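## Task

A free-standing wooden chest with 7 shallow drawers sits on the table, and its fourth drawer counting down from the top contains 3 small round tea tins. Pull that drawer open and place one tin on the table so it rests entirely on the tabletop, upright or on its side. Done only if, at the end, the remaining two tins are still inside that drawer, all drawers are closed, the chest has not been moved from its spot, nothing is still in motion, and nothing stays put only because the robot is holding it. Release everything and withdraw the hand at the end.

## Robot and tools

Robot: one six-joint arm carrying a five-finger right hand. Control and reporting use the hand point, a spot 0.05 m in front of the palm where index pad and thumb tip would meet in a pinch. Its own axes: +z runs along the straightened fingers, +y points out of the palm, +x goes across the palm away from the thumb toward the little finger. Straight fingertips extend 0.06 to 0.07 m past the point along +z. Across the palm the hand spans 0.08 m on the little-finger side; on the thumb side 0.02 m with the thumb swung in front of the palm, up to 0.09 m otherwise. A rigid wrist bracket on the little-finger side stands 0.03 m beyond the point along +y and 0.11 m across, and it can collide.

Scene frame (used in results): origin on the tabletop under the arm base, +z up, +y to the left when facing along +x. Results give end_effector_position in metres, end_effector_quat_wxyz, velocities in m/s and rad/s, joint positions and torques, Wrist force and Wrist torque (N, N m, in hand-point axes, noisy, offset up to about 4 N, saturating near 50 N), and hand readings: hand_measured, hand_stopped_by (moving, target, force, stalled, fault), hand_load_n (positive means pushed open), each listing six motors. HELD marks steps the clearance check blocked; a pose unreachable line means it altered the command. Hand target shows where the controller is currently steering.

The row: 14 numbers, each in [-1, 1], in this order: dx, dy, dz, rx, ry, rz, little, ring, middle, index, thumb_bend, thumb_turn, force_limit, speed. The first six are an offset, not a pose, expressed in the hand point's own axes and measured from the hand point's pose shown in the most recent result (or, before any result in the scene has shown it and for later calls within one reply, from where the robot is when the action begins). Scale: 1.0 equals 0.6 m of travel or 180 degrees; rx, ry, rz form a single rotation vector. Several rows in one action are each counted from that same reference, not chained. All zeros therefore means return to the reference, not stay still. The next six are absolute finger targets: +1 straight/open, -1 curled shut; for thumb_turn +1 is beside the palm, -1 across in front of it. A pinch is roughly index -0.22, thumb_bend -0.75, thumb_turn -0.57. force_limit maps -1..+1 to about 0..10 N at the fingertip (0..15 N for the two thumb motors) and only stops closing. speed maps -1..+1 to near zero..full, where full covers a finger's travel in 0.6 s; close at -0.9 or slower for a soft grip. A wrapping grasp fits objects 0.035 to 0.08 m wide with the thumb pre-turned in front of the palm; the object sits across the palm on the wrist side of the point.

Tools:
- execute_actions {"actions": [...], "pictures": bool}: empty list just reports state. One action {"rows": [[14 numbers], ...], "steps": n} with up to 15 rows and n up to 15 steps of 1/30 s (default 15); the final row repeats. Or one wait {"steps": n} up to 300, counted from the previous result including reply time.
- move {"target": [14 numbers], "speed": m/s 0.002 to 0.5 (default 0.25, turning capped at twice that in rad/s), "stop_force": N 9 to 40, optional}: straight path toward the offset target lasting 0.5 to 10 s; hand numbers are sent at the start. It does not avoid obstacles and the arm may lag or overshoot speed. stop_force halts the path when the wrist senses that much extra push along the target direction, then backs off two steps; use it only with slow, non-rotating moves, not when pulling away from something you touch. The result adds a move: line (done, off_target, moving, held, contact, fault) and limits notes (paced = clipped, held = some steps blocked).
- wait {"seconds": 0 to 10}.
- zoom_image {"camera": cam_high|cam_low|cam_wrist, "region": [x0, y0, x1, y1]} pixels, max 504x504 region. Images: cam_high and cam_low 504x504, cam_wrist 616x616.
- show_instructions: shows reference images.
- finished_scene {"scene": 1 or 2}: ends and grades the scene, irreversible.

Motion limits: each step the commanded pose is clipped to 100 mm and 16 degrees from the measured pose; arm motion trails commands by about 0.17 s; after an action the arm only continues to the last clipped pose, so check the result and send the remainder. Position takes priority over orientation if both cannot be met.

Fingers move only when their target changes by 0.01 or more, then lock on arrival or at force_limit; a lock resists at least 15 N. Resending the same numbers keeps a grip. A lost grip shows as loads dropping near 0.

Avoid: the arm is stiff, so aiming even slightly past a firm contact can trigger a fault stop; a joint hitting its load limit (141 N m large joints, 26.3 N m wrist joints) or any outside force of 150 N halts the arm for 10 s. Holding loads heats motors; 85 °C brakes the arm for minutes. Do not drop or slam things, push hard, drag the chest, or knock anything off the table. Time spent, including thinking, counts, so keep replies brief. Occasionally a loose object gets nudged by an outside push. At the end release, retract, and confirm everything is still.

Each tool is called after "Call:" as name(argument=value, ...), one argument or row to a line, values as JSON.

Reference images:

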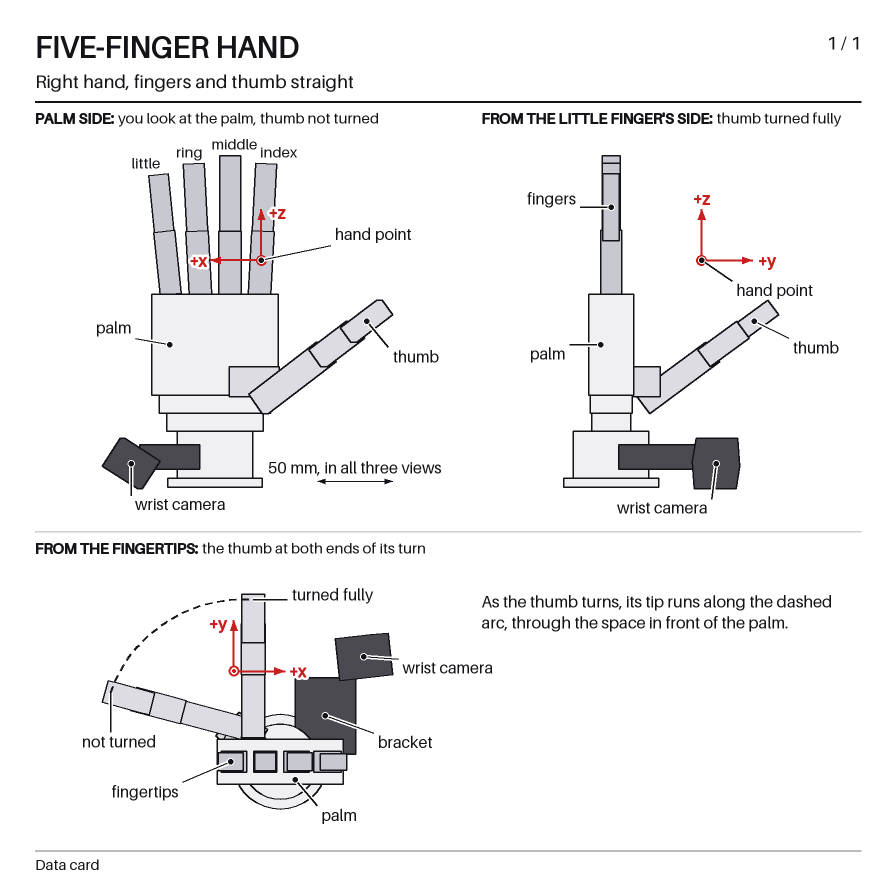

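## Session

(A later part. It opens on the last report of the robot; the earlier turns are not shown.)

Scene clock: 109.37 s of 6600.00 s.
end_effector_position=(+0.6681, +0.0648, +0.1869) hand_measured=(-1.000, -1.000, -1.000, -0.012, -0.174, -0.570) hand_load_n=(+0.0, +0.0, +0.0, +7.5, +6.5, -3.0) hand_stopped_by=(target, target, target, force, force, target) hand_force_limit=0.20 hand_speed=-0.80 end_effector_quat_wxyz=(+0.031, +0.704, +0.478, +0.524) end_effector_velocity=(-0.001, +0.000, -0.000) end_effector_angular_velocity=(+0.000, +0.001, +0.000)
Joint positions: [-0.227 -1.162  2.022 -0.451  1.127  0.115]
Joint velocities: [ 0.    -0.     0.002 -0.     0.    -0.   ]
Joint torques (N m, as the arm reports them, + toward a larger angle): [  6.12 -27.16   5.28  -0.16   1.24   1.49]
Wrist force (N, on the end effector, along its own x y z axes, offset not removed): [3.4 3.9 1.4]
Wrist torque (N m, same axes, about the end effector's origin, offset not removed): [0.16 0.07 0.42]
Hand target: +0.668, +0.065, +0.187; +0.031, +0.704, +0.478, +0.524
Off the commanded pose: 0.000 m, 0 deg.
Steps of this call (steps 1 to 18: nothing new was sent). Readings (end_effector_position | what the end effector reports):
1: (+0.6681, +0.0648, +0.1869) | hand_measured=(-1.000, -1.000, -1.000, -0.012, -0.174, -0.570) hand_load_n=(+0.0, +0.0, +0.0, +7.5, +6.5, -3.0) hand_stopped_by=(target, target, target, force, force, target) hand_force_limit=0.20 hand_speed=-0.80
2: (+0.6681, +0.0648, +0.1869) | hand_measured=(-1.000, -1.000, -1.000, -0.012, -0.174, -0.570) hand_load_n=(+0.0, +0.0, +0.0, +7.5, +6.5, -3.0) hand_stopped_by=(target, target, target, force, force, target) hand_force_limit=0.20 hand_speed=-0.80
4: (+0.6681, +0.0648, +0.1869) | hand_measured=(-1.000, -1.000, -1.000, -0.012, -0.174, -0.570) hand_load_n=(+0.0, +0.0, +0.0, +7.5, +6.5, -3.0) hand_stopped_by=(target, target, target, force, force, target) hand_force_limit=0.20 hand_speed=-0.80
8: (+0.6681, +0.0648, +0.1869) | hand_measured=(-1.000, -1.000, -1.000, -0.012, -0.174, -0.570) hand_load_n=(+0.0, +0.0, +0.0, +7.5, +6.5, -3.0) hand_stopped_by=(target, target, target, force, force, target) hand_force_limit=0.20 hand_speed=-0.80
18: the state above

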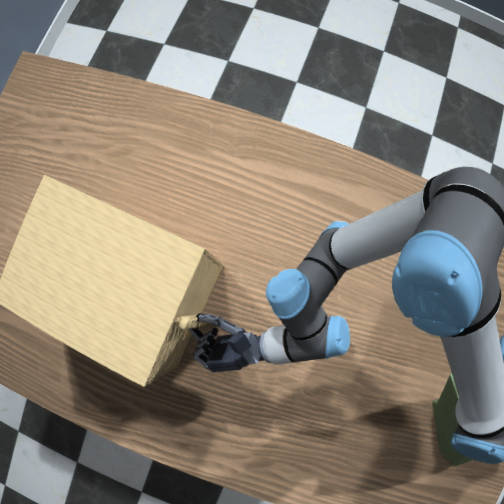

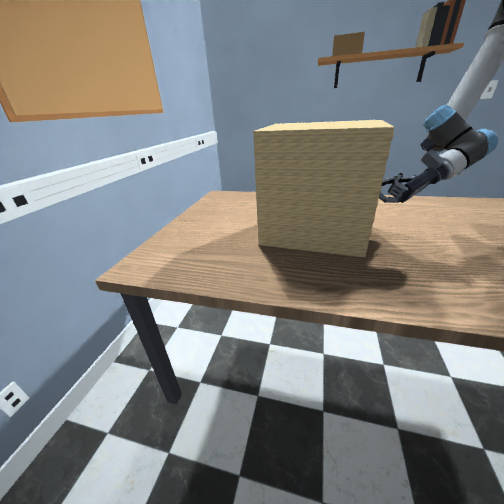

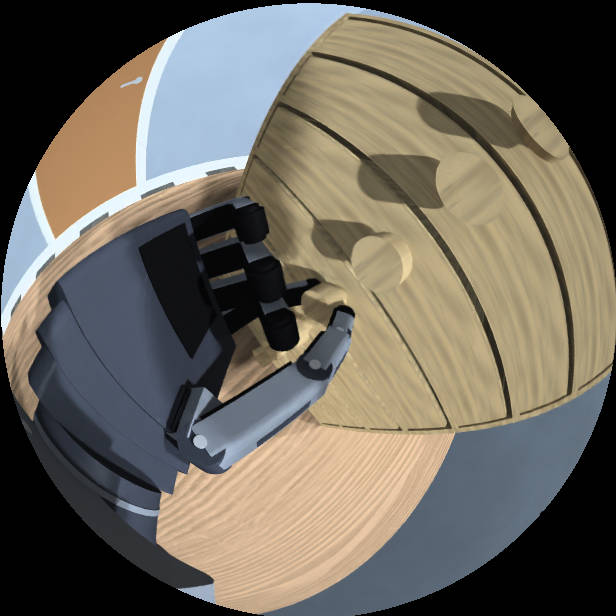

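Call:
move(
  target=[0.0,-0.032,-0.0385,0,0,0,-1,-1,-1,-0.3,-0.8,-0.57,0.2,-0.8],
  speed=0.02,
  stop_force=15,
)

Scene clock: 113.97 s of 6600.00 s.
end_effector_position=(+0.6383, +0.0647, +0.1868) hand_measured=(-1.000, -1.000, -1.000, -0.012, -0.174, -0.570) hand_load_n=(+0.0, +0.0, +0.0, +7.5, +7.0, -3.0) hand_stopped_by=(target, target, target, force, force, target) hand_force_limit=0.20 hand_speed=-0.80 end_effector_quat_wxyz=(+0.031, +0.704, +0.478, +0.524) end_effector_velocity=(-0.002, -0.000, +0.000) end_effector_angular_velocity=(-0.000, -0.001, -0.000)
Joint positions: [-0.249 -1.194  2.11  -0.504  1.107  0.105]
Joint velocities: [-0.002 -0.002  0.006 -0.005 -0.002 -0.001]
Joint torques (N m, as the arm reports them, + toward a larger angle): [  3.15 -41.33  13.97  -0.38  -3.25  -1.69]
Wrist force (N, on the end effector, along its own x y z axes, offset not removed): [0.6 3.9 1.4]
Wrist torque (N m, same axes, about the end effector's origin, offset not removed): [-0.02 0.40 0.07]
Hand target: +0.638, +0.065, +0.187; +0.031, +0.704, +0.478, +0.524
Off the commanded pose: 0.000 m, 0 deg.
move: done

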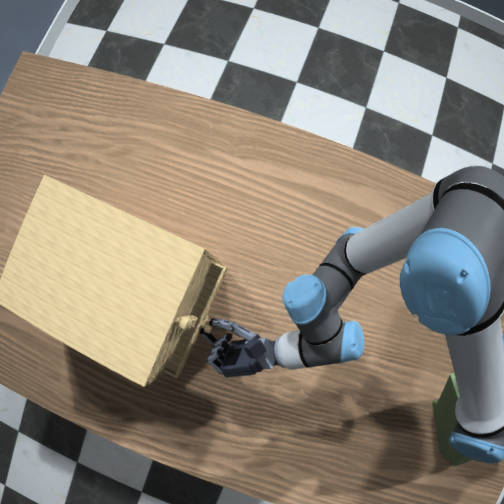

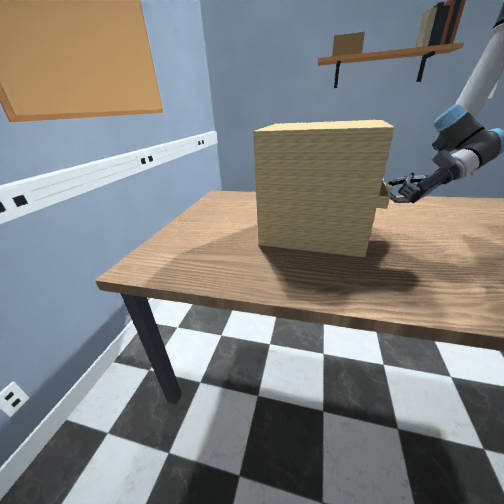

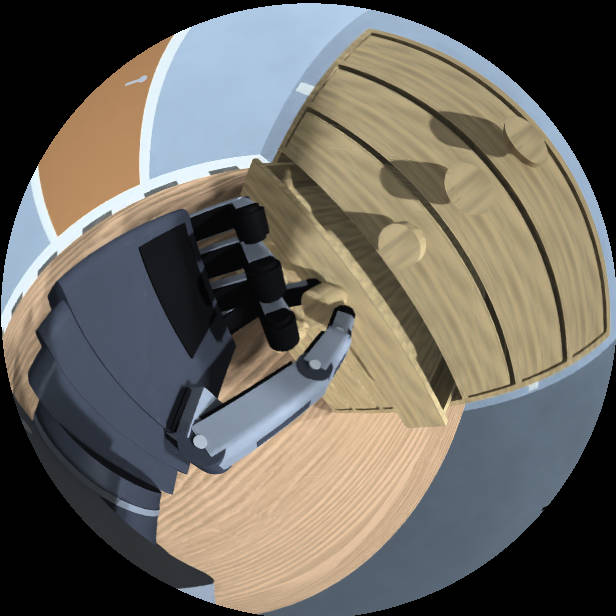

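Call:
move(
  target=[0.0,-0.085,-0.1027,0,0,0,-1,-1,-1,-0.3,-0.8,-0.57,0.2,-0.8],
  speed=0.04,
  stop_force=12,
)

Scene clock: 118.47 s of 6600.00 s.
end_effector_position=(+0.5586, +0.0641, +0.1865) hand_measured=(-1.000, -1.000, -1.000, -0.012, -0.174, -0.570) hand_load_n=(+0.0, +0.0, +0.0, +12.5, +4.0, -1.0) hand_stopped_by=(target, target, target, force, force, target) hand_force_limit=0.20 hand_speed=-0.80 end_effector_quat_wxyz=(+0.031, +0.704, +0.478, +0.524) end_effector_velocity=(-0.003, -0.000, -0.000) end_effector_angular_velocity=(+0.000, +0.000, +0.000)
Joint positions: [-0.33  -1.264  2.341 -0.646  1.033  0.067]
Joint velocities: [-0.004 -0.002  0.009 -0.005 -0.004 -0.002]
Joint torques (N m, as the arm reports them, + toward a larger angle): [ -1.17 -38.72  20.31  -0.21  -1.93  -1.63]
Wrist force (N, on the end effector, along its own x y z axes, offset not removed): [4.4 2.8 11.3]
Wrist torque (N m, same axes, about the end effector's origin, offset not removed): [0.25 0.67 0.14]
Hand target: +0.558, +0.064, +0.187; +0.031, +0.704, +0.478, +0.524
Off the commanded pose: 0.000 m, 0 deg.
move: done

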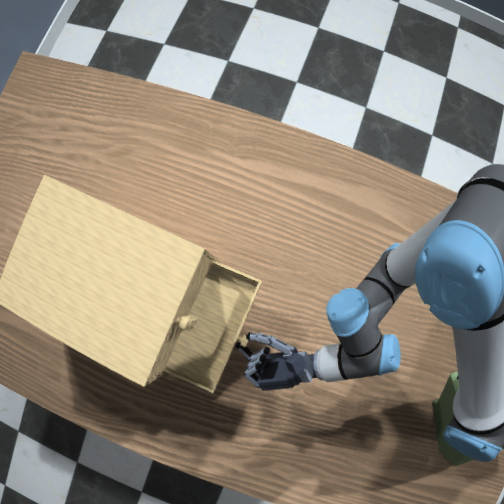

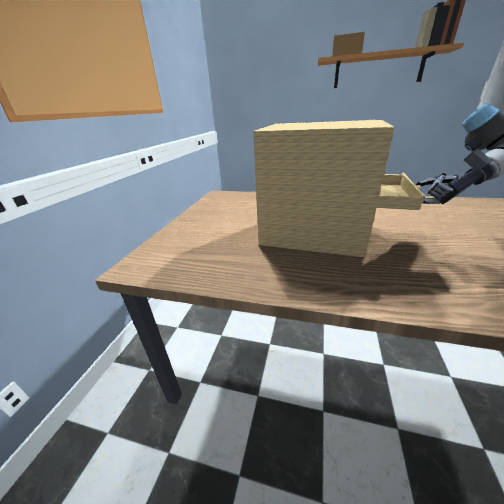

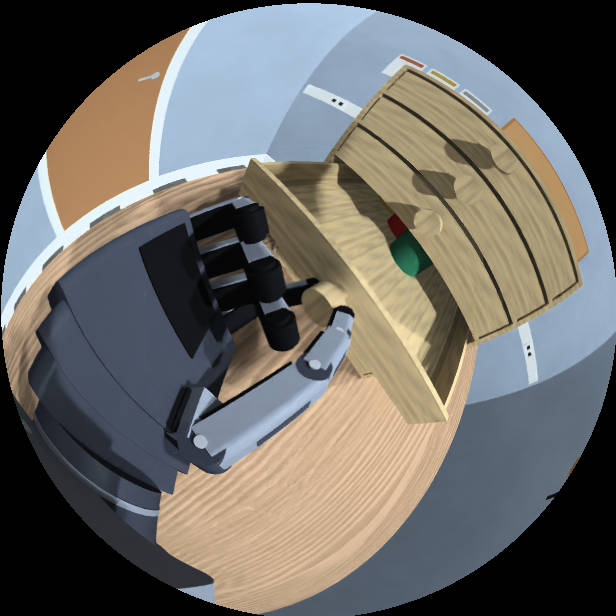

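Call:
move(
  target=[0.0047,-0.0036,0.003,0,0,0,-1,-1,-1,-0.3,-0.8,-0.57,0.2,-0.8],
  speed=0.01,
)

Scene clock: 122.33 s of 6600.00 s.
end_effector_position=(+0.5586, +0.0678, +0.1866) hand_measured=(-1.000, -1.000, -1.000, -0.012, -0.174, -0.570) hand_load_n=(+0.0, +0.0, +0.0, +9.0, +5.5, +0.5) hand_stopped_by=(target, target, target, force, force, target) hand_force_limit=0.20 hand_speed=-0.80 end_effector_quat_wxyz=(+0.031, +0.704, +0.478, +0.524) end_effector_velocity=(-0.000, +0.002, -0.000) end_effector_angular_velocity=(+0.001, +0.001, +0.001)
Joint positions: [-0.318 -1.259  2.34  -0.654  1.044  0.073]
Joint velocities: [ 0.007  0.003  0.    -0.004  0.005  0.003]
Joint torques (N m, as the arm reports them, + toward a larger angle): [ 27.86 -14.98 -14.96  -1.22   0.9    2.03]
Wrist force (N, on the end effector, along its own x y z axes, offset not removed): [-0.6 2.2 0.1]
Wrist torque (N m, same axes, about the end effector's origin, offset not removed): [0.18 0.25 0.25]
Hand target: +0.559, +0.068, +0.187; +0.031, +0.704, +0.478, +0.524
Off the commanded pose: 0.000 m, 0 deg.
After step 90, 0.17 s passed at rest.
move: done

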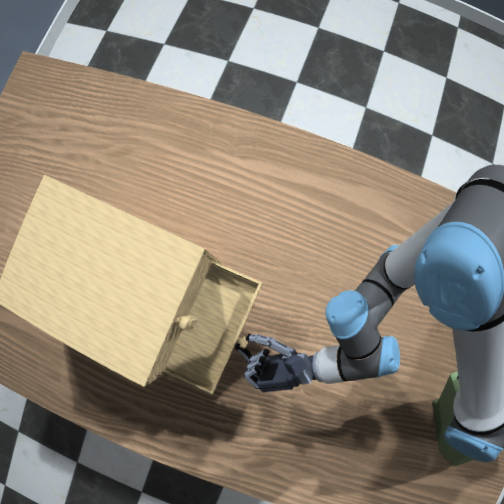

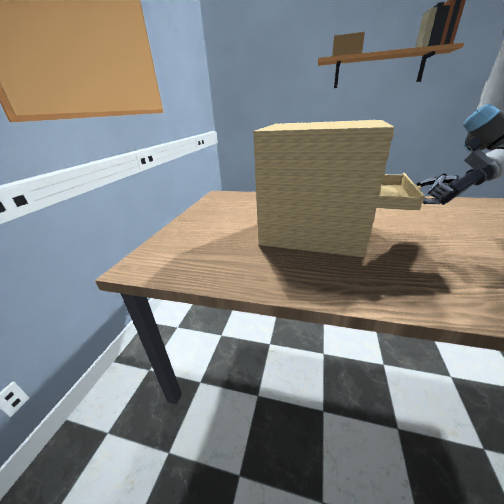

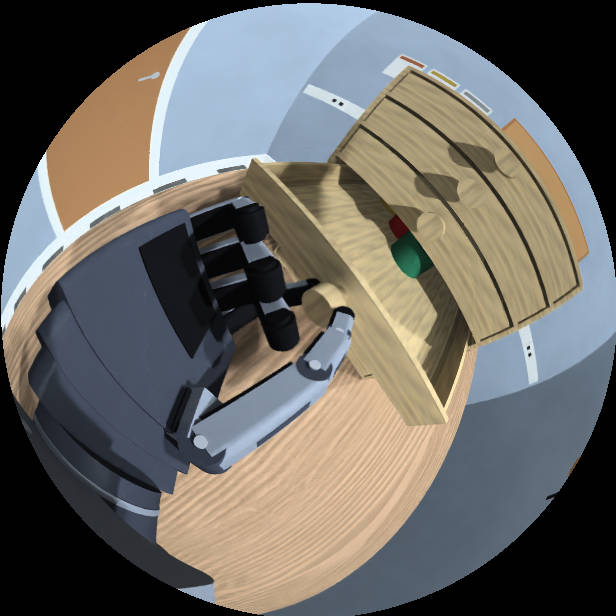

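Call:
move(
  target=[0.0035,-0.077,-0.0875,0,0,0,-1,-1,-1,-0.3,-0.8,-0.57,0.2,-0.8],
  speed=0.035,
  stop_force=12,
)

Scene clock: 126.37 s of 6600.00 s.
end_effector_position=(+0.4890, +0.0703, +0.1863) hand_measured=(-1.000, -1.000, -1.000, -0.012, -0.174, -0.570) hand_load_n=(+0.0, +0.0, +0.0, +9.0, +5.5, +0.5) hand_stopped_by=(target, target, target, force, force, target) hand_force_limit=0.20 hand_speed=-0.80 end_effector_quat_wxyz=(+0.031, +0.704, +0.478, +0.524) end_effector_velocity=(-0.003, +0.001, +0.000) end_effector_angular_velocity=(+0.001, +0.000, +0.002)
Joint positions: [-0.424 -1.285  2.539 -0.796  0.948  0.019]
Joint velocities: [-0.004 -0.     0.008 -0.005 -0.006 -0.003]
Joint torques (N m, as the arm reports them, + toward a larger angle): [ -0.5  -35.43  21.57  -0.76  -3.55  -1.8 ]
Wrist force (N, on the end effector, along its own x y z axes, offset not removed): [1.5 4.1 2.5]
Wrist torque (N m, same axes, about the end effector's origin, offset not removed): [0.32 0.00 0.45]
Hand target: +0.489, +0.070, +0.186; +0.031, +0.704, +0.478, +0.524
Off the commanded pose: 0.000 m, 0 deg.
move: done

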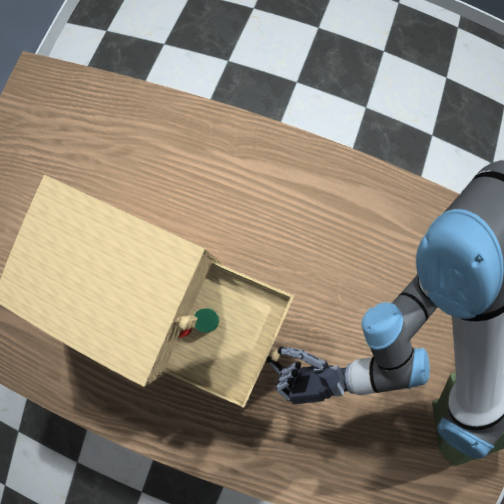

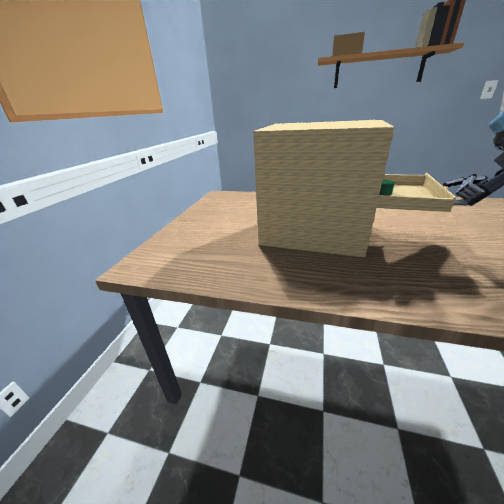

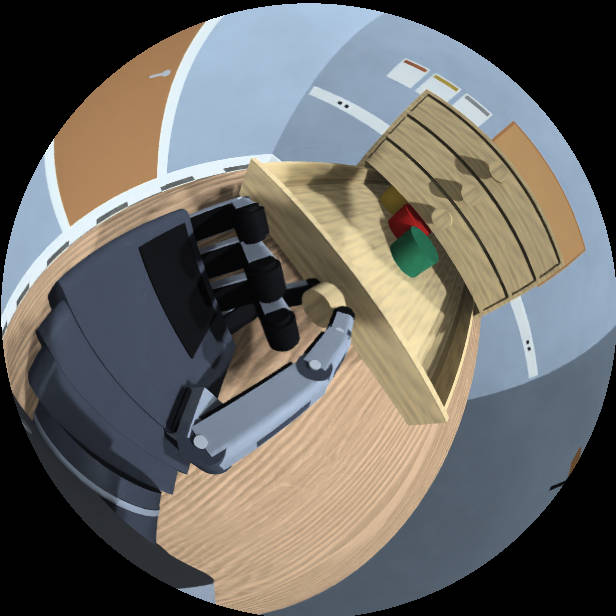

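Call:
move(
  target=[0.0018,-0.0385,-0.0437,0,0,0,-1,-1,-1,-0.3,-0.8,-0.57,0.2,-0.8],
  speed=0.02,
  stop_force=9,
)

Call:
zoom_image(
  camera="cam_high",
  region=[150, 250, 330, 430],
)

Call:
zoom_image(
  camera="cam_low",
  region=[350, 140, 504, 240],
)

Scene clock: 130.70 s of 6600.00 s.
end_effector_position=(+0.4543, +0.0716, +0.1862) hand_measured=(-1.000, -1.000, -1.000, -0.012, -0.174, -0.570) hand_load_n=(+0.0, +0.0, +0.0, +9.0, +5.5, +0.5) hand_stopped_by=(target, target, target, force, force, target) hand_force_limit=0.20 hand_speed=-0.80 end_effector_quat_wxyz=(+0.031, +0.704, +0.478, +0.524) end_effector_velocity=(-0.004, +0.001, +0.000) end_effector_angular_velocity=(+0.001, +0.001, +0.001)
Joint positions: [-0.509 -1.277  2.64  -0.876  0.872 -0.03 ]
Joint velocities: [-0.009  0.002  0.01  -0.006 -0.008 -0.006]
Joint torques (N m, as the arm reports them, + toward a larger angle): [  0.34 -10.4   22.84  -0.74  -3.8   -1.59]
Wrist force (N, on the end effector, along its own x y z axes, offset not removed): [0.7 2.0 3.6]
Wrist torque (N m, same axes, about the end effector's origin, offset not removed): [0.04 0.18 0.35]
Hand target: +0.454, +0.072, +0.186; +0.031, +0.704, +0.478, +0.524
Off the commanded pose: 0.000 m, 0 deg.
move: done

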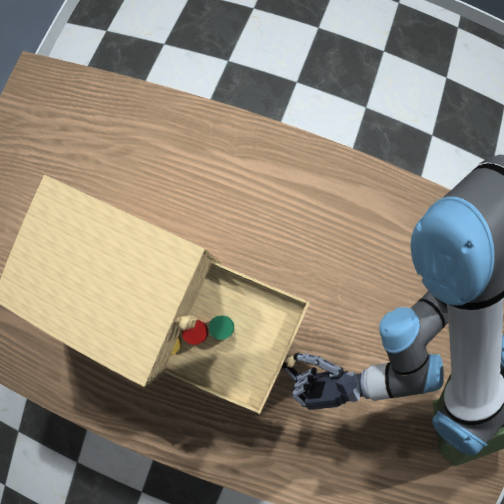

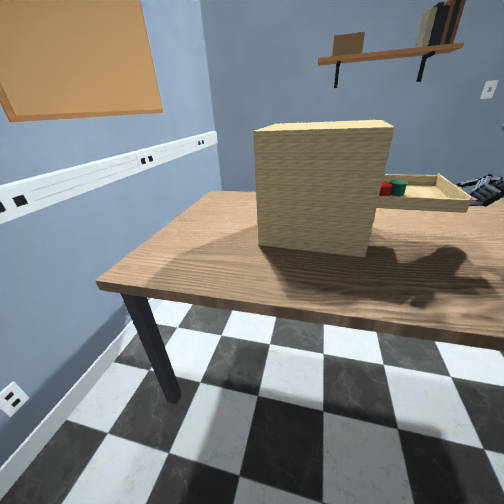

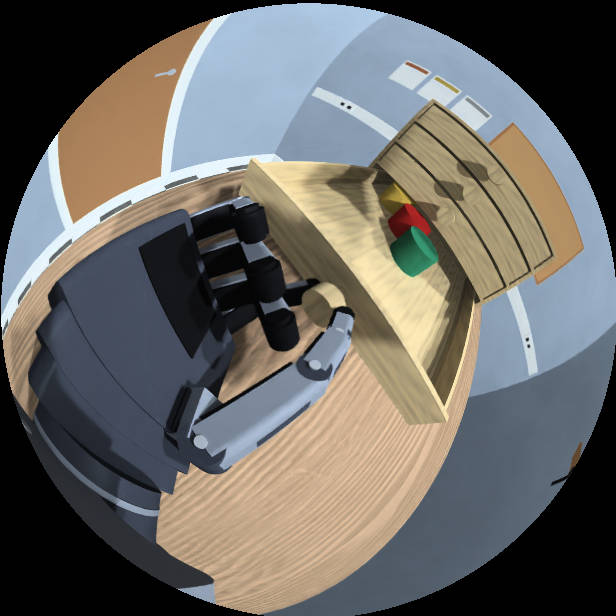

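Region (150, 250, 330, 430) of cam_high's 504x504 image, scaled by 2.800, with more detail than that image has.

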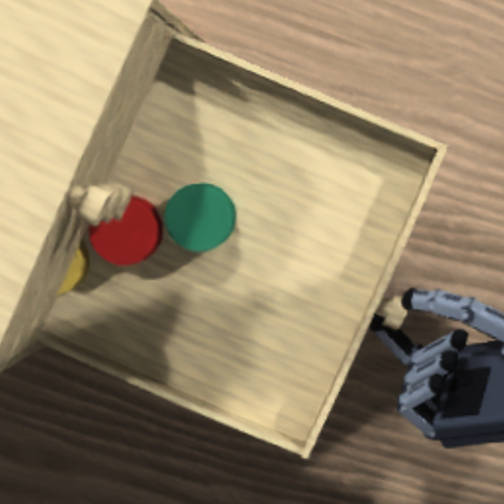

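Region (350, 140, 504, 240) of cam_low's 504x504 image, scaled by 3.273, with more detail than that image has; it fills the top 327 rows of this view, and the rest is white.

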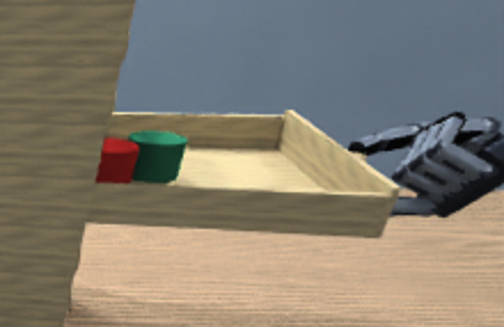

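Call:
move(
  target=[0,-0.0064,0.0053,0,0,0,-1,-1,-1,0.1,0.2,-0.57,0.2,-0.7],
  speed=0.005,
)

Call:
zoom_image(
  camera="cam_wrist",
  region=[230, 170, 450, 390],
)

Scene clock: 143.03 s of 6600.00 s.
end_effector_position=(+0.4543, +0.0751, +0.1827) hand_measured=(-1.000, -1.000, -1.000, +0.098, +0.200, -0.570) hand_load_n=(+0.0, +0.0, +0.0, -9.0, +0.0, +0.0) hand_stopped_by=(target, target, target, target, target, target) hand_force_limit=0.20 hand_speed=-0.70 end_effector_quat_wxyz=(+0.031, +0.704, +0.478, +0.524) end_effector_velocity=(+0.000, +0.000, -0.000) end_effector_angular_velocity=(+0.000, -0.000, +0.000)
Joint positions: [-0.497 -1.254  2.637 -0.9    0.883 -0.023]
Joint velocities: [ 0.     0.001 -0.    -0.001  0.     0.   ]
Joint torques (N m, as the arm reports them, + toward a larger angle): [ 25.06  -9.67 -10.05  -1.42   1.08   1.76]
Wrist force (N, on the end effector, along its own x y z axes, offset not removed): [0.3 1.2 -10.6]
Wrist torque (N m, same axes, about the end effector's origin, offset not removed): [0.41 0.36 0.24]
Hand target: +0.454, +0.075, +0.183; +0.031, +0.704, +0.478, +0.524
Off the commanded pose: 0.000 m, 0 deg.
After step 90, 7.87 s passed at rest.
move: done

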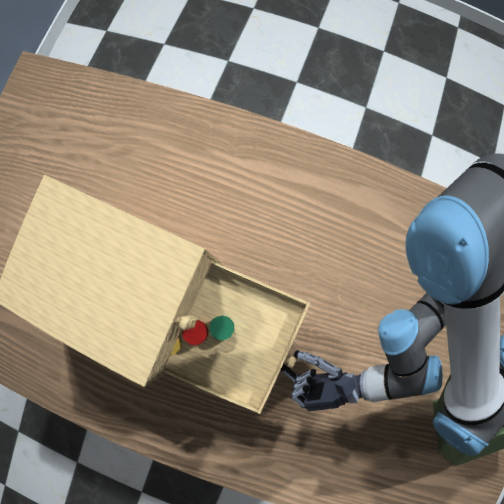

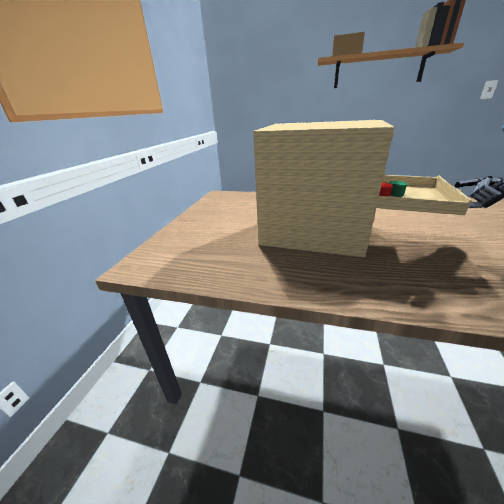

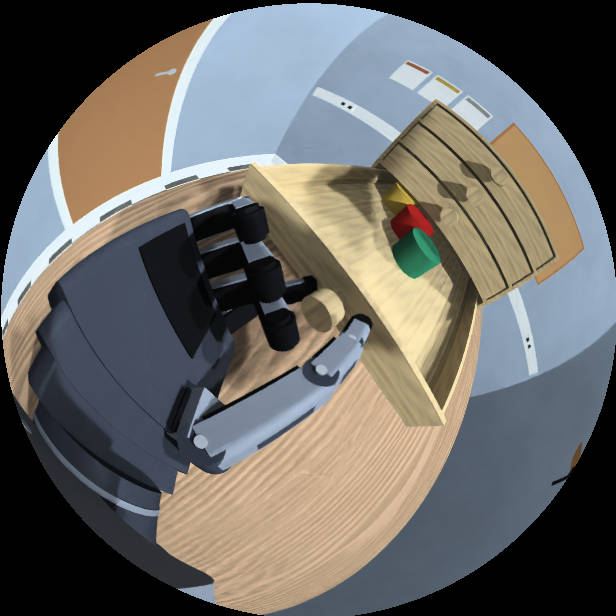

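Region (230, 170, 450, 390) of cam_wrist's 616x616 image, scaled by 2.291, with more detail than that image has.

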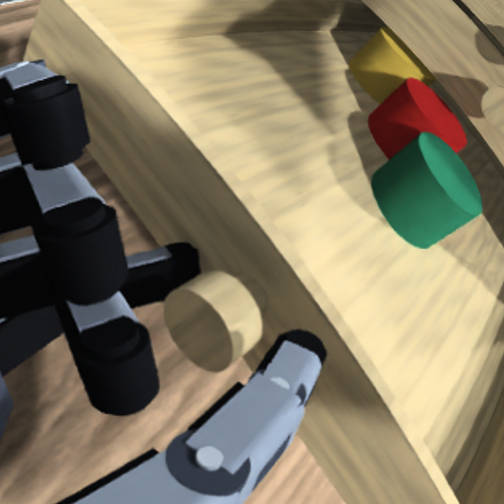

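Call:
move(
  target=[0.002,-0.034,-0.037,0,0,0,-1,-1,-1,0.1,0.2,-0.57,0.2,0.5],
  speed=0.04,
)

Scene clock: 145.53 s of 6600.00 s.
end_effector_position=(+0.4245, +0.0768, +0.1824) hand_measured=(-1.000, -1.000, -1.000, +0.098, +0.200, -0.570) hand_load_n=(+0.0, +0.0, +0.0, +0.0, +0.0, +0.0) hand_stopped_by=(target, target, target, target, target, target) hand_force_limit=0.20 hand_speed=0.50 end_effector_quat_wxyz=(+0.031, +0.704, +0.478, +0.524) end_effector_velocity=(-0.003, +0.000, -0.000) end_effector_angular_velocity=(+0.002, +0.000, +0.001)
Joint positions: [-0.601 -1.213  2.726 -0.984  0.792 -0.091]
Joint velocities: [-0.017  0.008  0.01  -0.008 -0.016 -0.012]
Joint torques (N m, as the arm reports them, + toward a larger angle): [-0.88 -9.82 26.84 -0.95 -3.81 -1.6 ]
Wrist force (N, on the end effector, along its own x y z axes, offset not removed): [1.6 -0.1 1.8]
Wrist torque (N m, same axes, about the end effector's origin, offset not removed): [-0.09 -0.05 0.35]
Hand target: +0.424, +0.077, +0.182; +0.031, +0.704, +0.478, +0.524
Off the commanded pose: 0.000 m, 0 deg.
move: done

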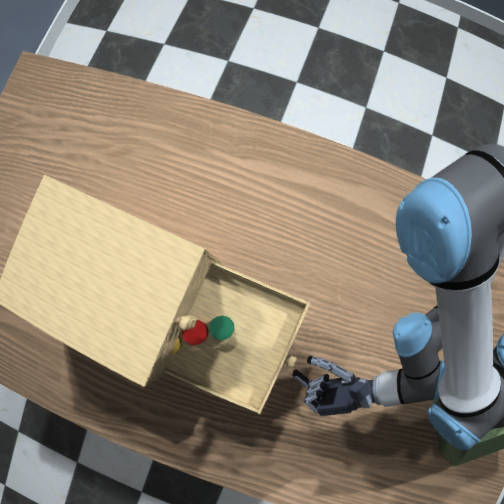

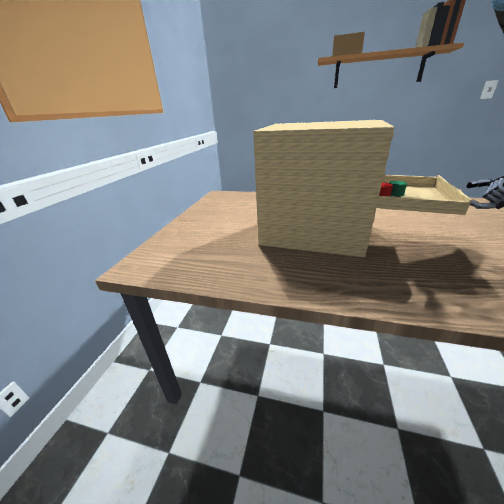

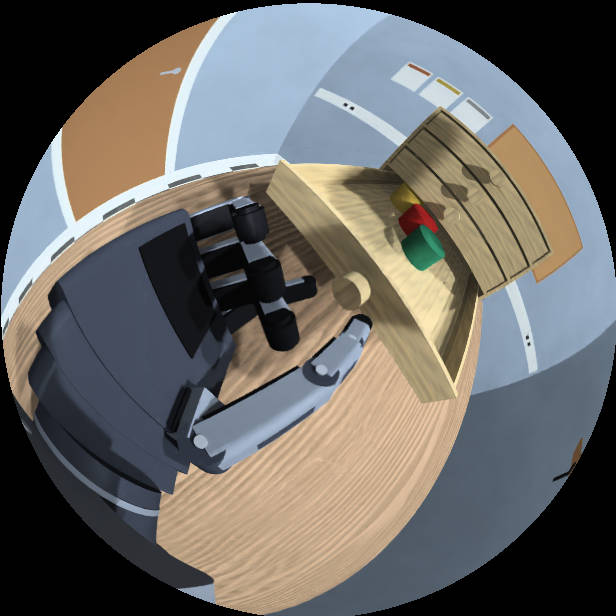

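Call:
move(
  target=[0.141,0.109,-0.09,0,0,0,-1,-1,-1,0.1,0.2,-0.57,0.2,0.5],
  speed=0.25,
)

Call:
move(
  target=[0.095,0.112,0.07,0.372,-0.075,-0.405,-1,-1,0.6,0.6,0.0,-0.75,0.2,0.5],
  speed=0.35,
)

Scene clock: 150.13 s of 6600.00 s.
end_effector_position=(+0.4233, +0.0783, +0.1969) hand_measured=(-1.000, -1.000, -1.000, +0.098, +0.200, -0.570) hand_load_n=(+0.0, +0.0, +0.0, +0.0, +0.0, +0.0) hand_stopped_by=(target, target, target, target, target, target) hand_force_limit=0.20 hand_speed=0.50 end_effector_quat_wxyz=(+0.030, +0.703, +0.478, +0.526) end_effector_velocity=(-0.000, -0.000, -0.000) end_effector_angular_velocity=(+0.000, +0.001, -0.001)
Joint positions: [-0.575 -1.284  2.739 -0.94   0.811 -0.07 ]
Joint velocities: [-0.001 -0.     0.001  0.    -0.     0.   ]
Joint torques (N m, as the arm reports them, + toward a larger angle): [ -1.15 -12.77  -3.98  -0.78  -3.78  -1.82]
Wrist force (N, on the end effector, along its own x y z axes, offset not removed): [1.5 1.6 2.6]
Wrist torque (N m, same axes, about the end effector's origin, offset not removed): [-0.01 0.00 0.40]
Hand target: +0.423, +0.078, +0.197; +0.030, +0.703, +0.478, +0.526
Off the commanded pose: 0.105 m, 0 deg; position clipped at the last step of the last action.
After step 90, 0.80 s passed at rest.
move: held; limits=paced,held; held on 17 of 24 steps, including the last
pose unreachable: on one or more control steps of this call an arm could not follow its commanded pose, so it was not sent that pose on those steps. On the call's last step it was still not sent that pose. It may still have moved: this result reports where it is.
cause: the commanded pose would bring two parts of the arm too close to each other (joints 3 (elbow) to 5 (wrist 2) lie between them).

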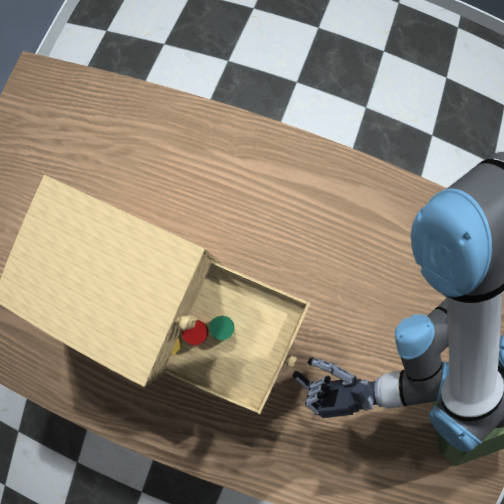

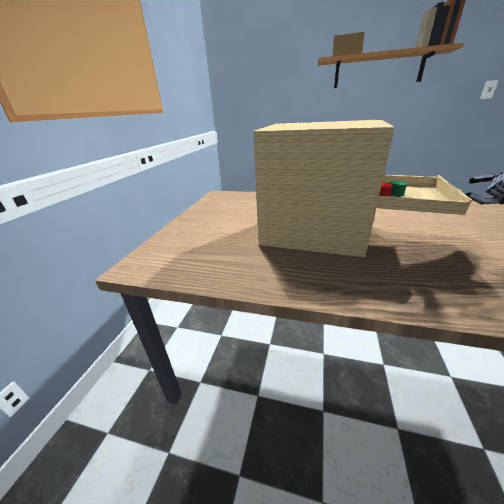

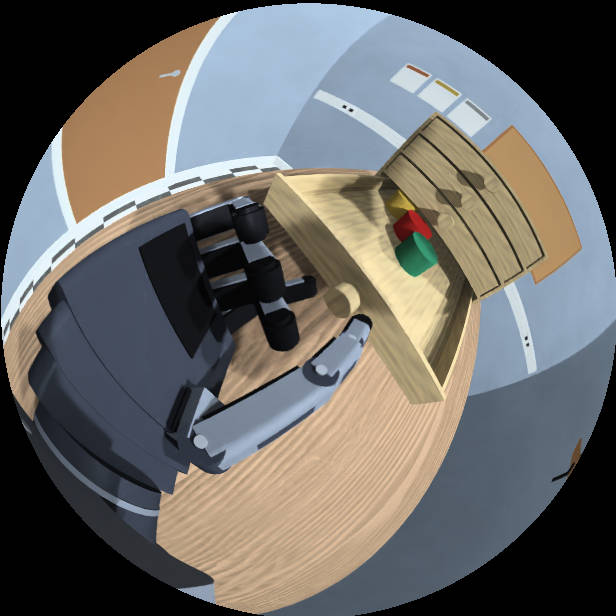

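Scene clock: 157.77 s of 6600.00 s.
end_effector_position=(+0.4977, +0.1006, +0.2566) hand_measured=(-1.000, -1.000, +0.600, +0.600, +0.000, -0.750) hand_load_n=(+0.0, +0.0, +0.0, +0.0, +0.0, +0.0) hand_stopped_by=(target, target, target, target, target, target) hand_force_limit=0.20 hand_speed=0.50 end_effector_quat_wxyz=(+0.035, +0.317, +0.941, +0.111) end_effector_velocity=(+0.001, +0.000, +0.001) end_effector_angular_velocity=(-0.163, +0.078, +0.142)
Joint positions: [ 0.058 -1.343  1.948  0.528  1.877 -0.965]
Joint velocities: [ 0.094  0.09  -0.126  0.166  0.188 -0.025]
Joint torques (N m, as the arm reports them, + toward a larger angle): [ 29.35 -15.25 -25.57   4.37   2.57  -1.78]
Wrist force (N, on the end effector, along its own x y z axes, offset not removed): [1.8 2.2 0.2]
Wrist torque (N m, same axes, about the end effector's origin, offset not removed): [0.44 0.05 0.31]
Hand target: +0.498, +0.101, +0.257; +0.032, +0.307, +0.946, +0.098
Off the commanded pose: 0.002 m, 15 deg.
move: moving (no rest 5 s after the path's end); limits=paced

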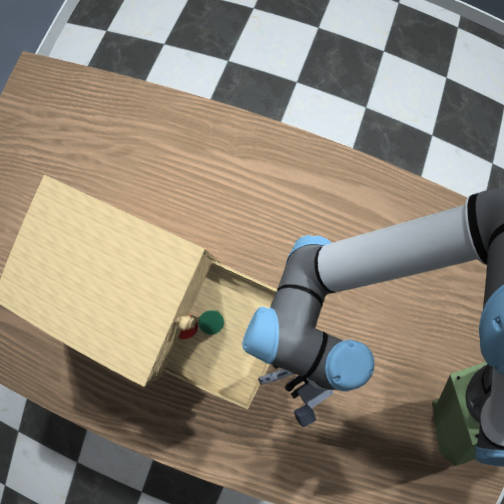

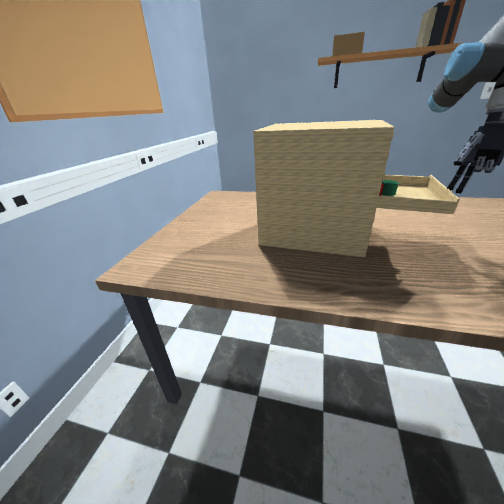

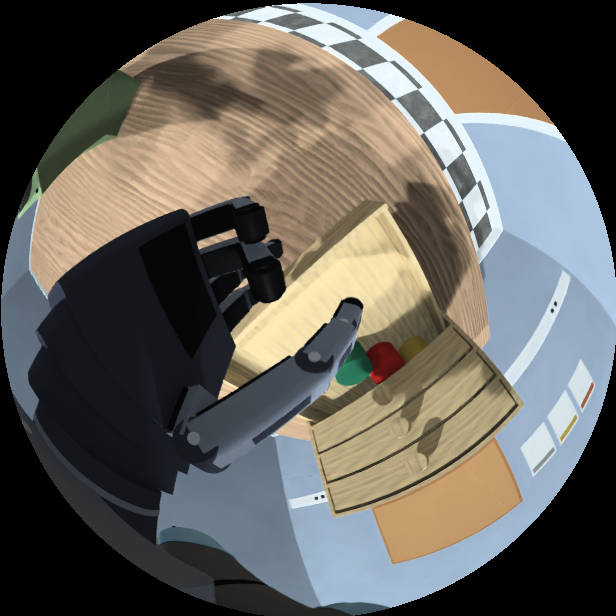

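Call:
execute_actions(
  actions=[],
)

Scene clock: 159.03 s of 6600.00 s.
end_effector_position=(+0.4981, +0.1010, +0.2558) hand_measured=(-1.000, -1.000, +0.600, +0.600, +0.000, -0.750) hand_load_n=(+0.0, +0.0, +0.0, +0.0, +0.0, +0.0) hand_stopped_by=(target, target, target, target, target, target) hand_force_limit=0.20 hand_speed=0.50 end_effector_quat_wxyz=(+0.003, +0.255, +0.967, +0.006) end_effector_velocity=(+0.001, +0.000, +0.000) end_effector_angular_velocity=(-0.019, +0.013, +0.009)
Joint positions: [ 0.165 -1.214  1.795  0.745  2.087 -0.927]
Joint velocities: [ 0.011  0.016 -0.018  0.026  0.02   0.012]
Joint torques (N m, as the arm reports them, + toward a larger angle): [ 32.55 -16.4  -24.71   4.34   2.44   1.63]
Wrist force (N, on the end effector, along its own x y z axes, offset not removed): [0.9 0.6 0.7]
Wrist torque (N m, same axes, about the end effector's origin, offset not removed): [0.02 0.22 0.41]
Hand target: +0.498, +0.101, +0.256; +0.002, +0.255, +0.967, +0.005
Off the commanded pose: 0.001 m, 0 deg.
Steps of this call (steps 1 to 38: nothing new was sent). Readings (end_effector_position | what the end effector reports):
1: (+0.4977, +0.1006, +0.2566) | hand_measured=(-1.000, -1.000, +0.600, +0.600, +0.000, -0.750) hand_load_n=(+0.0, +0.0, +0.0, +0.0, +0.0, +0.0) hand_stopped_by=(target, target, target, target, target, target) hand_force_limit=0.20 hand_speed=0.50
2: (+0.4977, +0.1006, +0.2566) | hand_measured=(-1.000, -1.000, +0.600, +0.600, +0.000, -0.750) hand_load_n=(+0.0, +0.0, +0.0, +0.0, +0.0, +0.0) hand_stopped_by=(target, target, target, target, target, target) hand_force_limit=0.20 hand_speed=0.50
4: (+0.4978, +0.1006, +0.2566) | hand_measured=(-1.000, -1.000, +0.600, +0.600, +0.000, -0.750) hand_load_n=(+0.0, +0.0, +0.0, +0.0, +0.0, +0.0) hand_stopped_by=(target, target, target, target, target, target) hand_force_limit=0.20 hand_speed=0.50
8: (+0.4979, +0.1006, +0.2567) | hand_measured=(-1.000, -1.000, +0.600, +0.600, +0.000, -0.750) hand_load_n=(+0.0, +0.0, +0.0, +0.0, +0.0, +0.0) hand_stopped_by=(target, target, target, target, target, target) hand_force_limit=0.20 hand_speed=0.50
38: the state above

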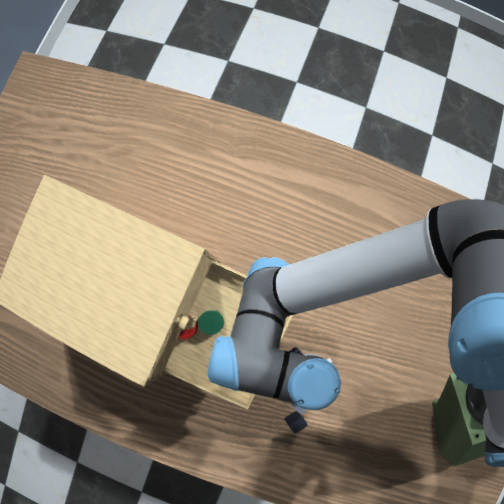

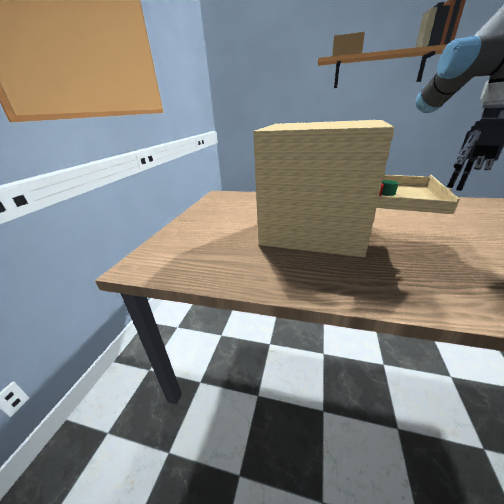

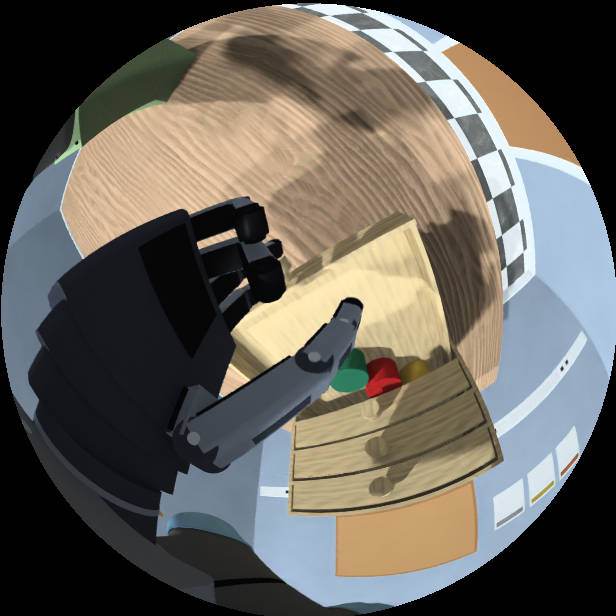

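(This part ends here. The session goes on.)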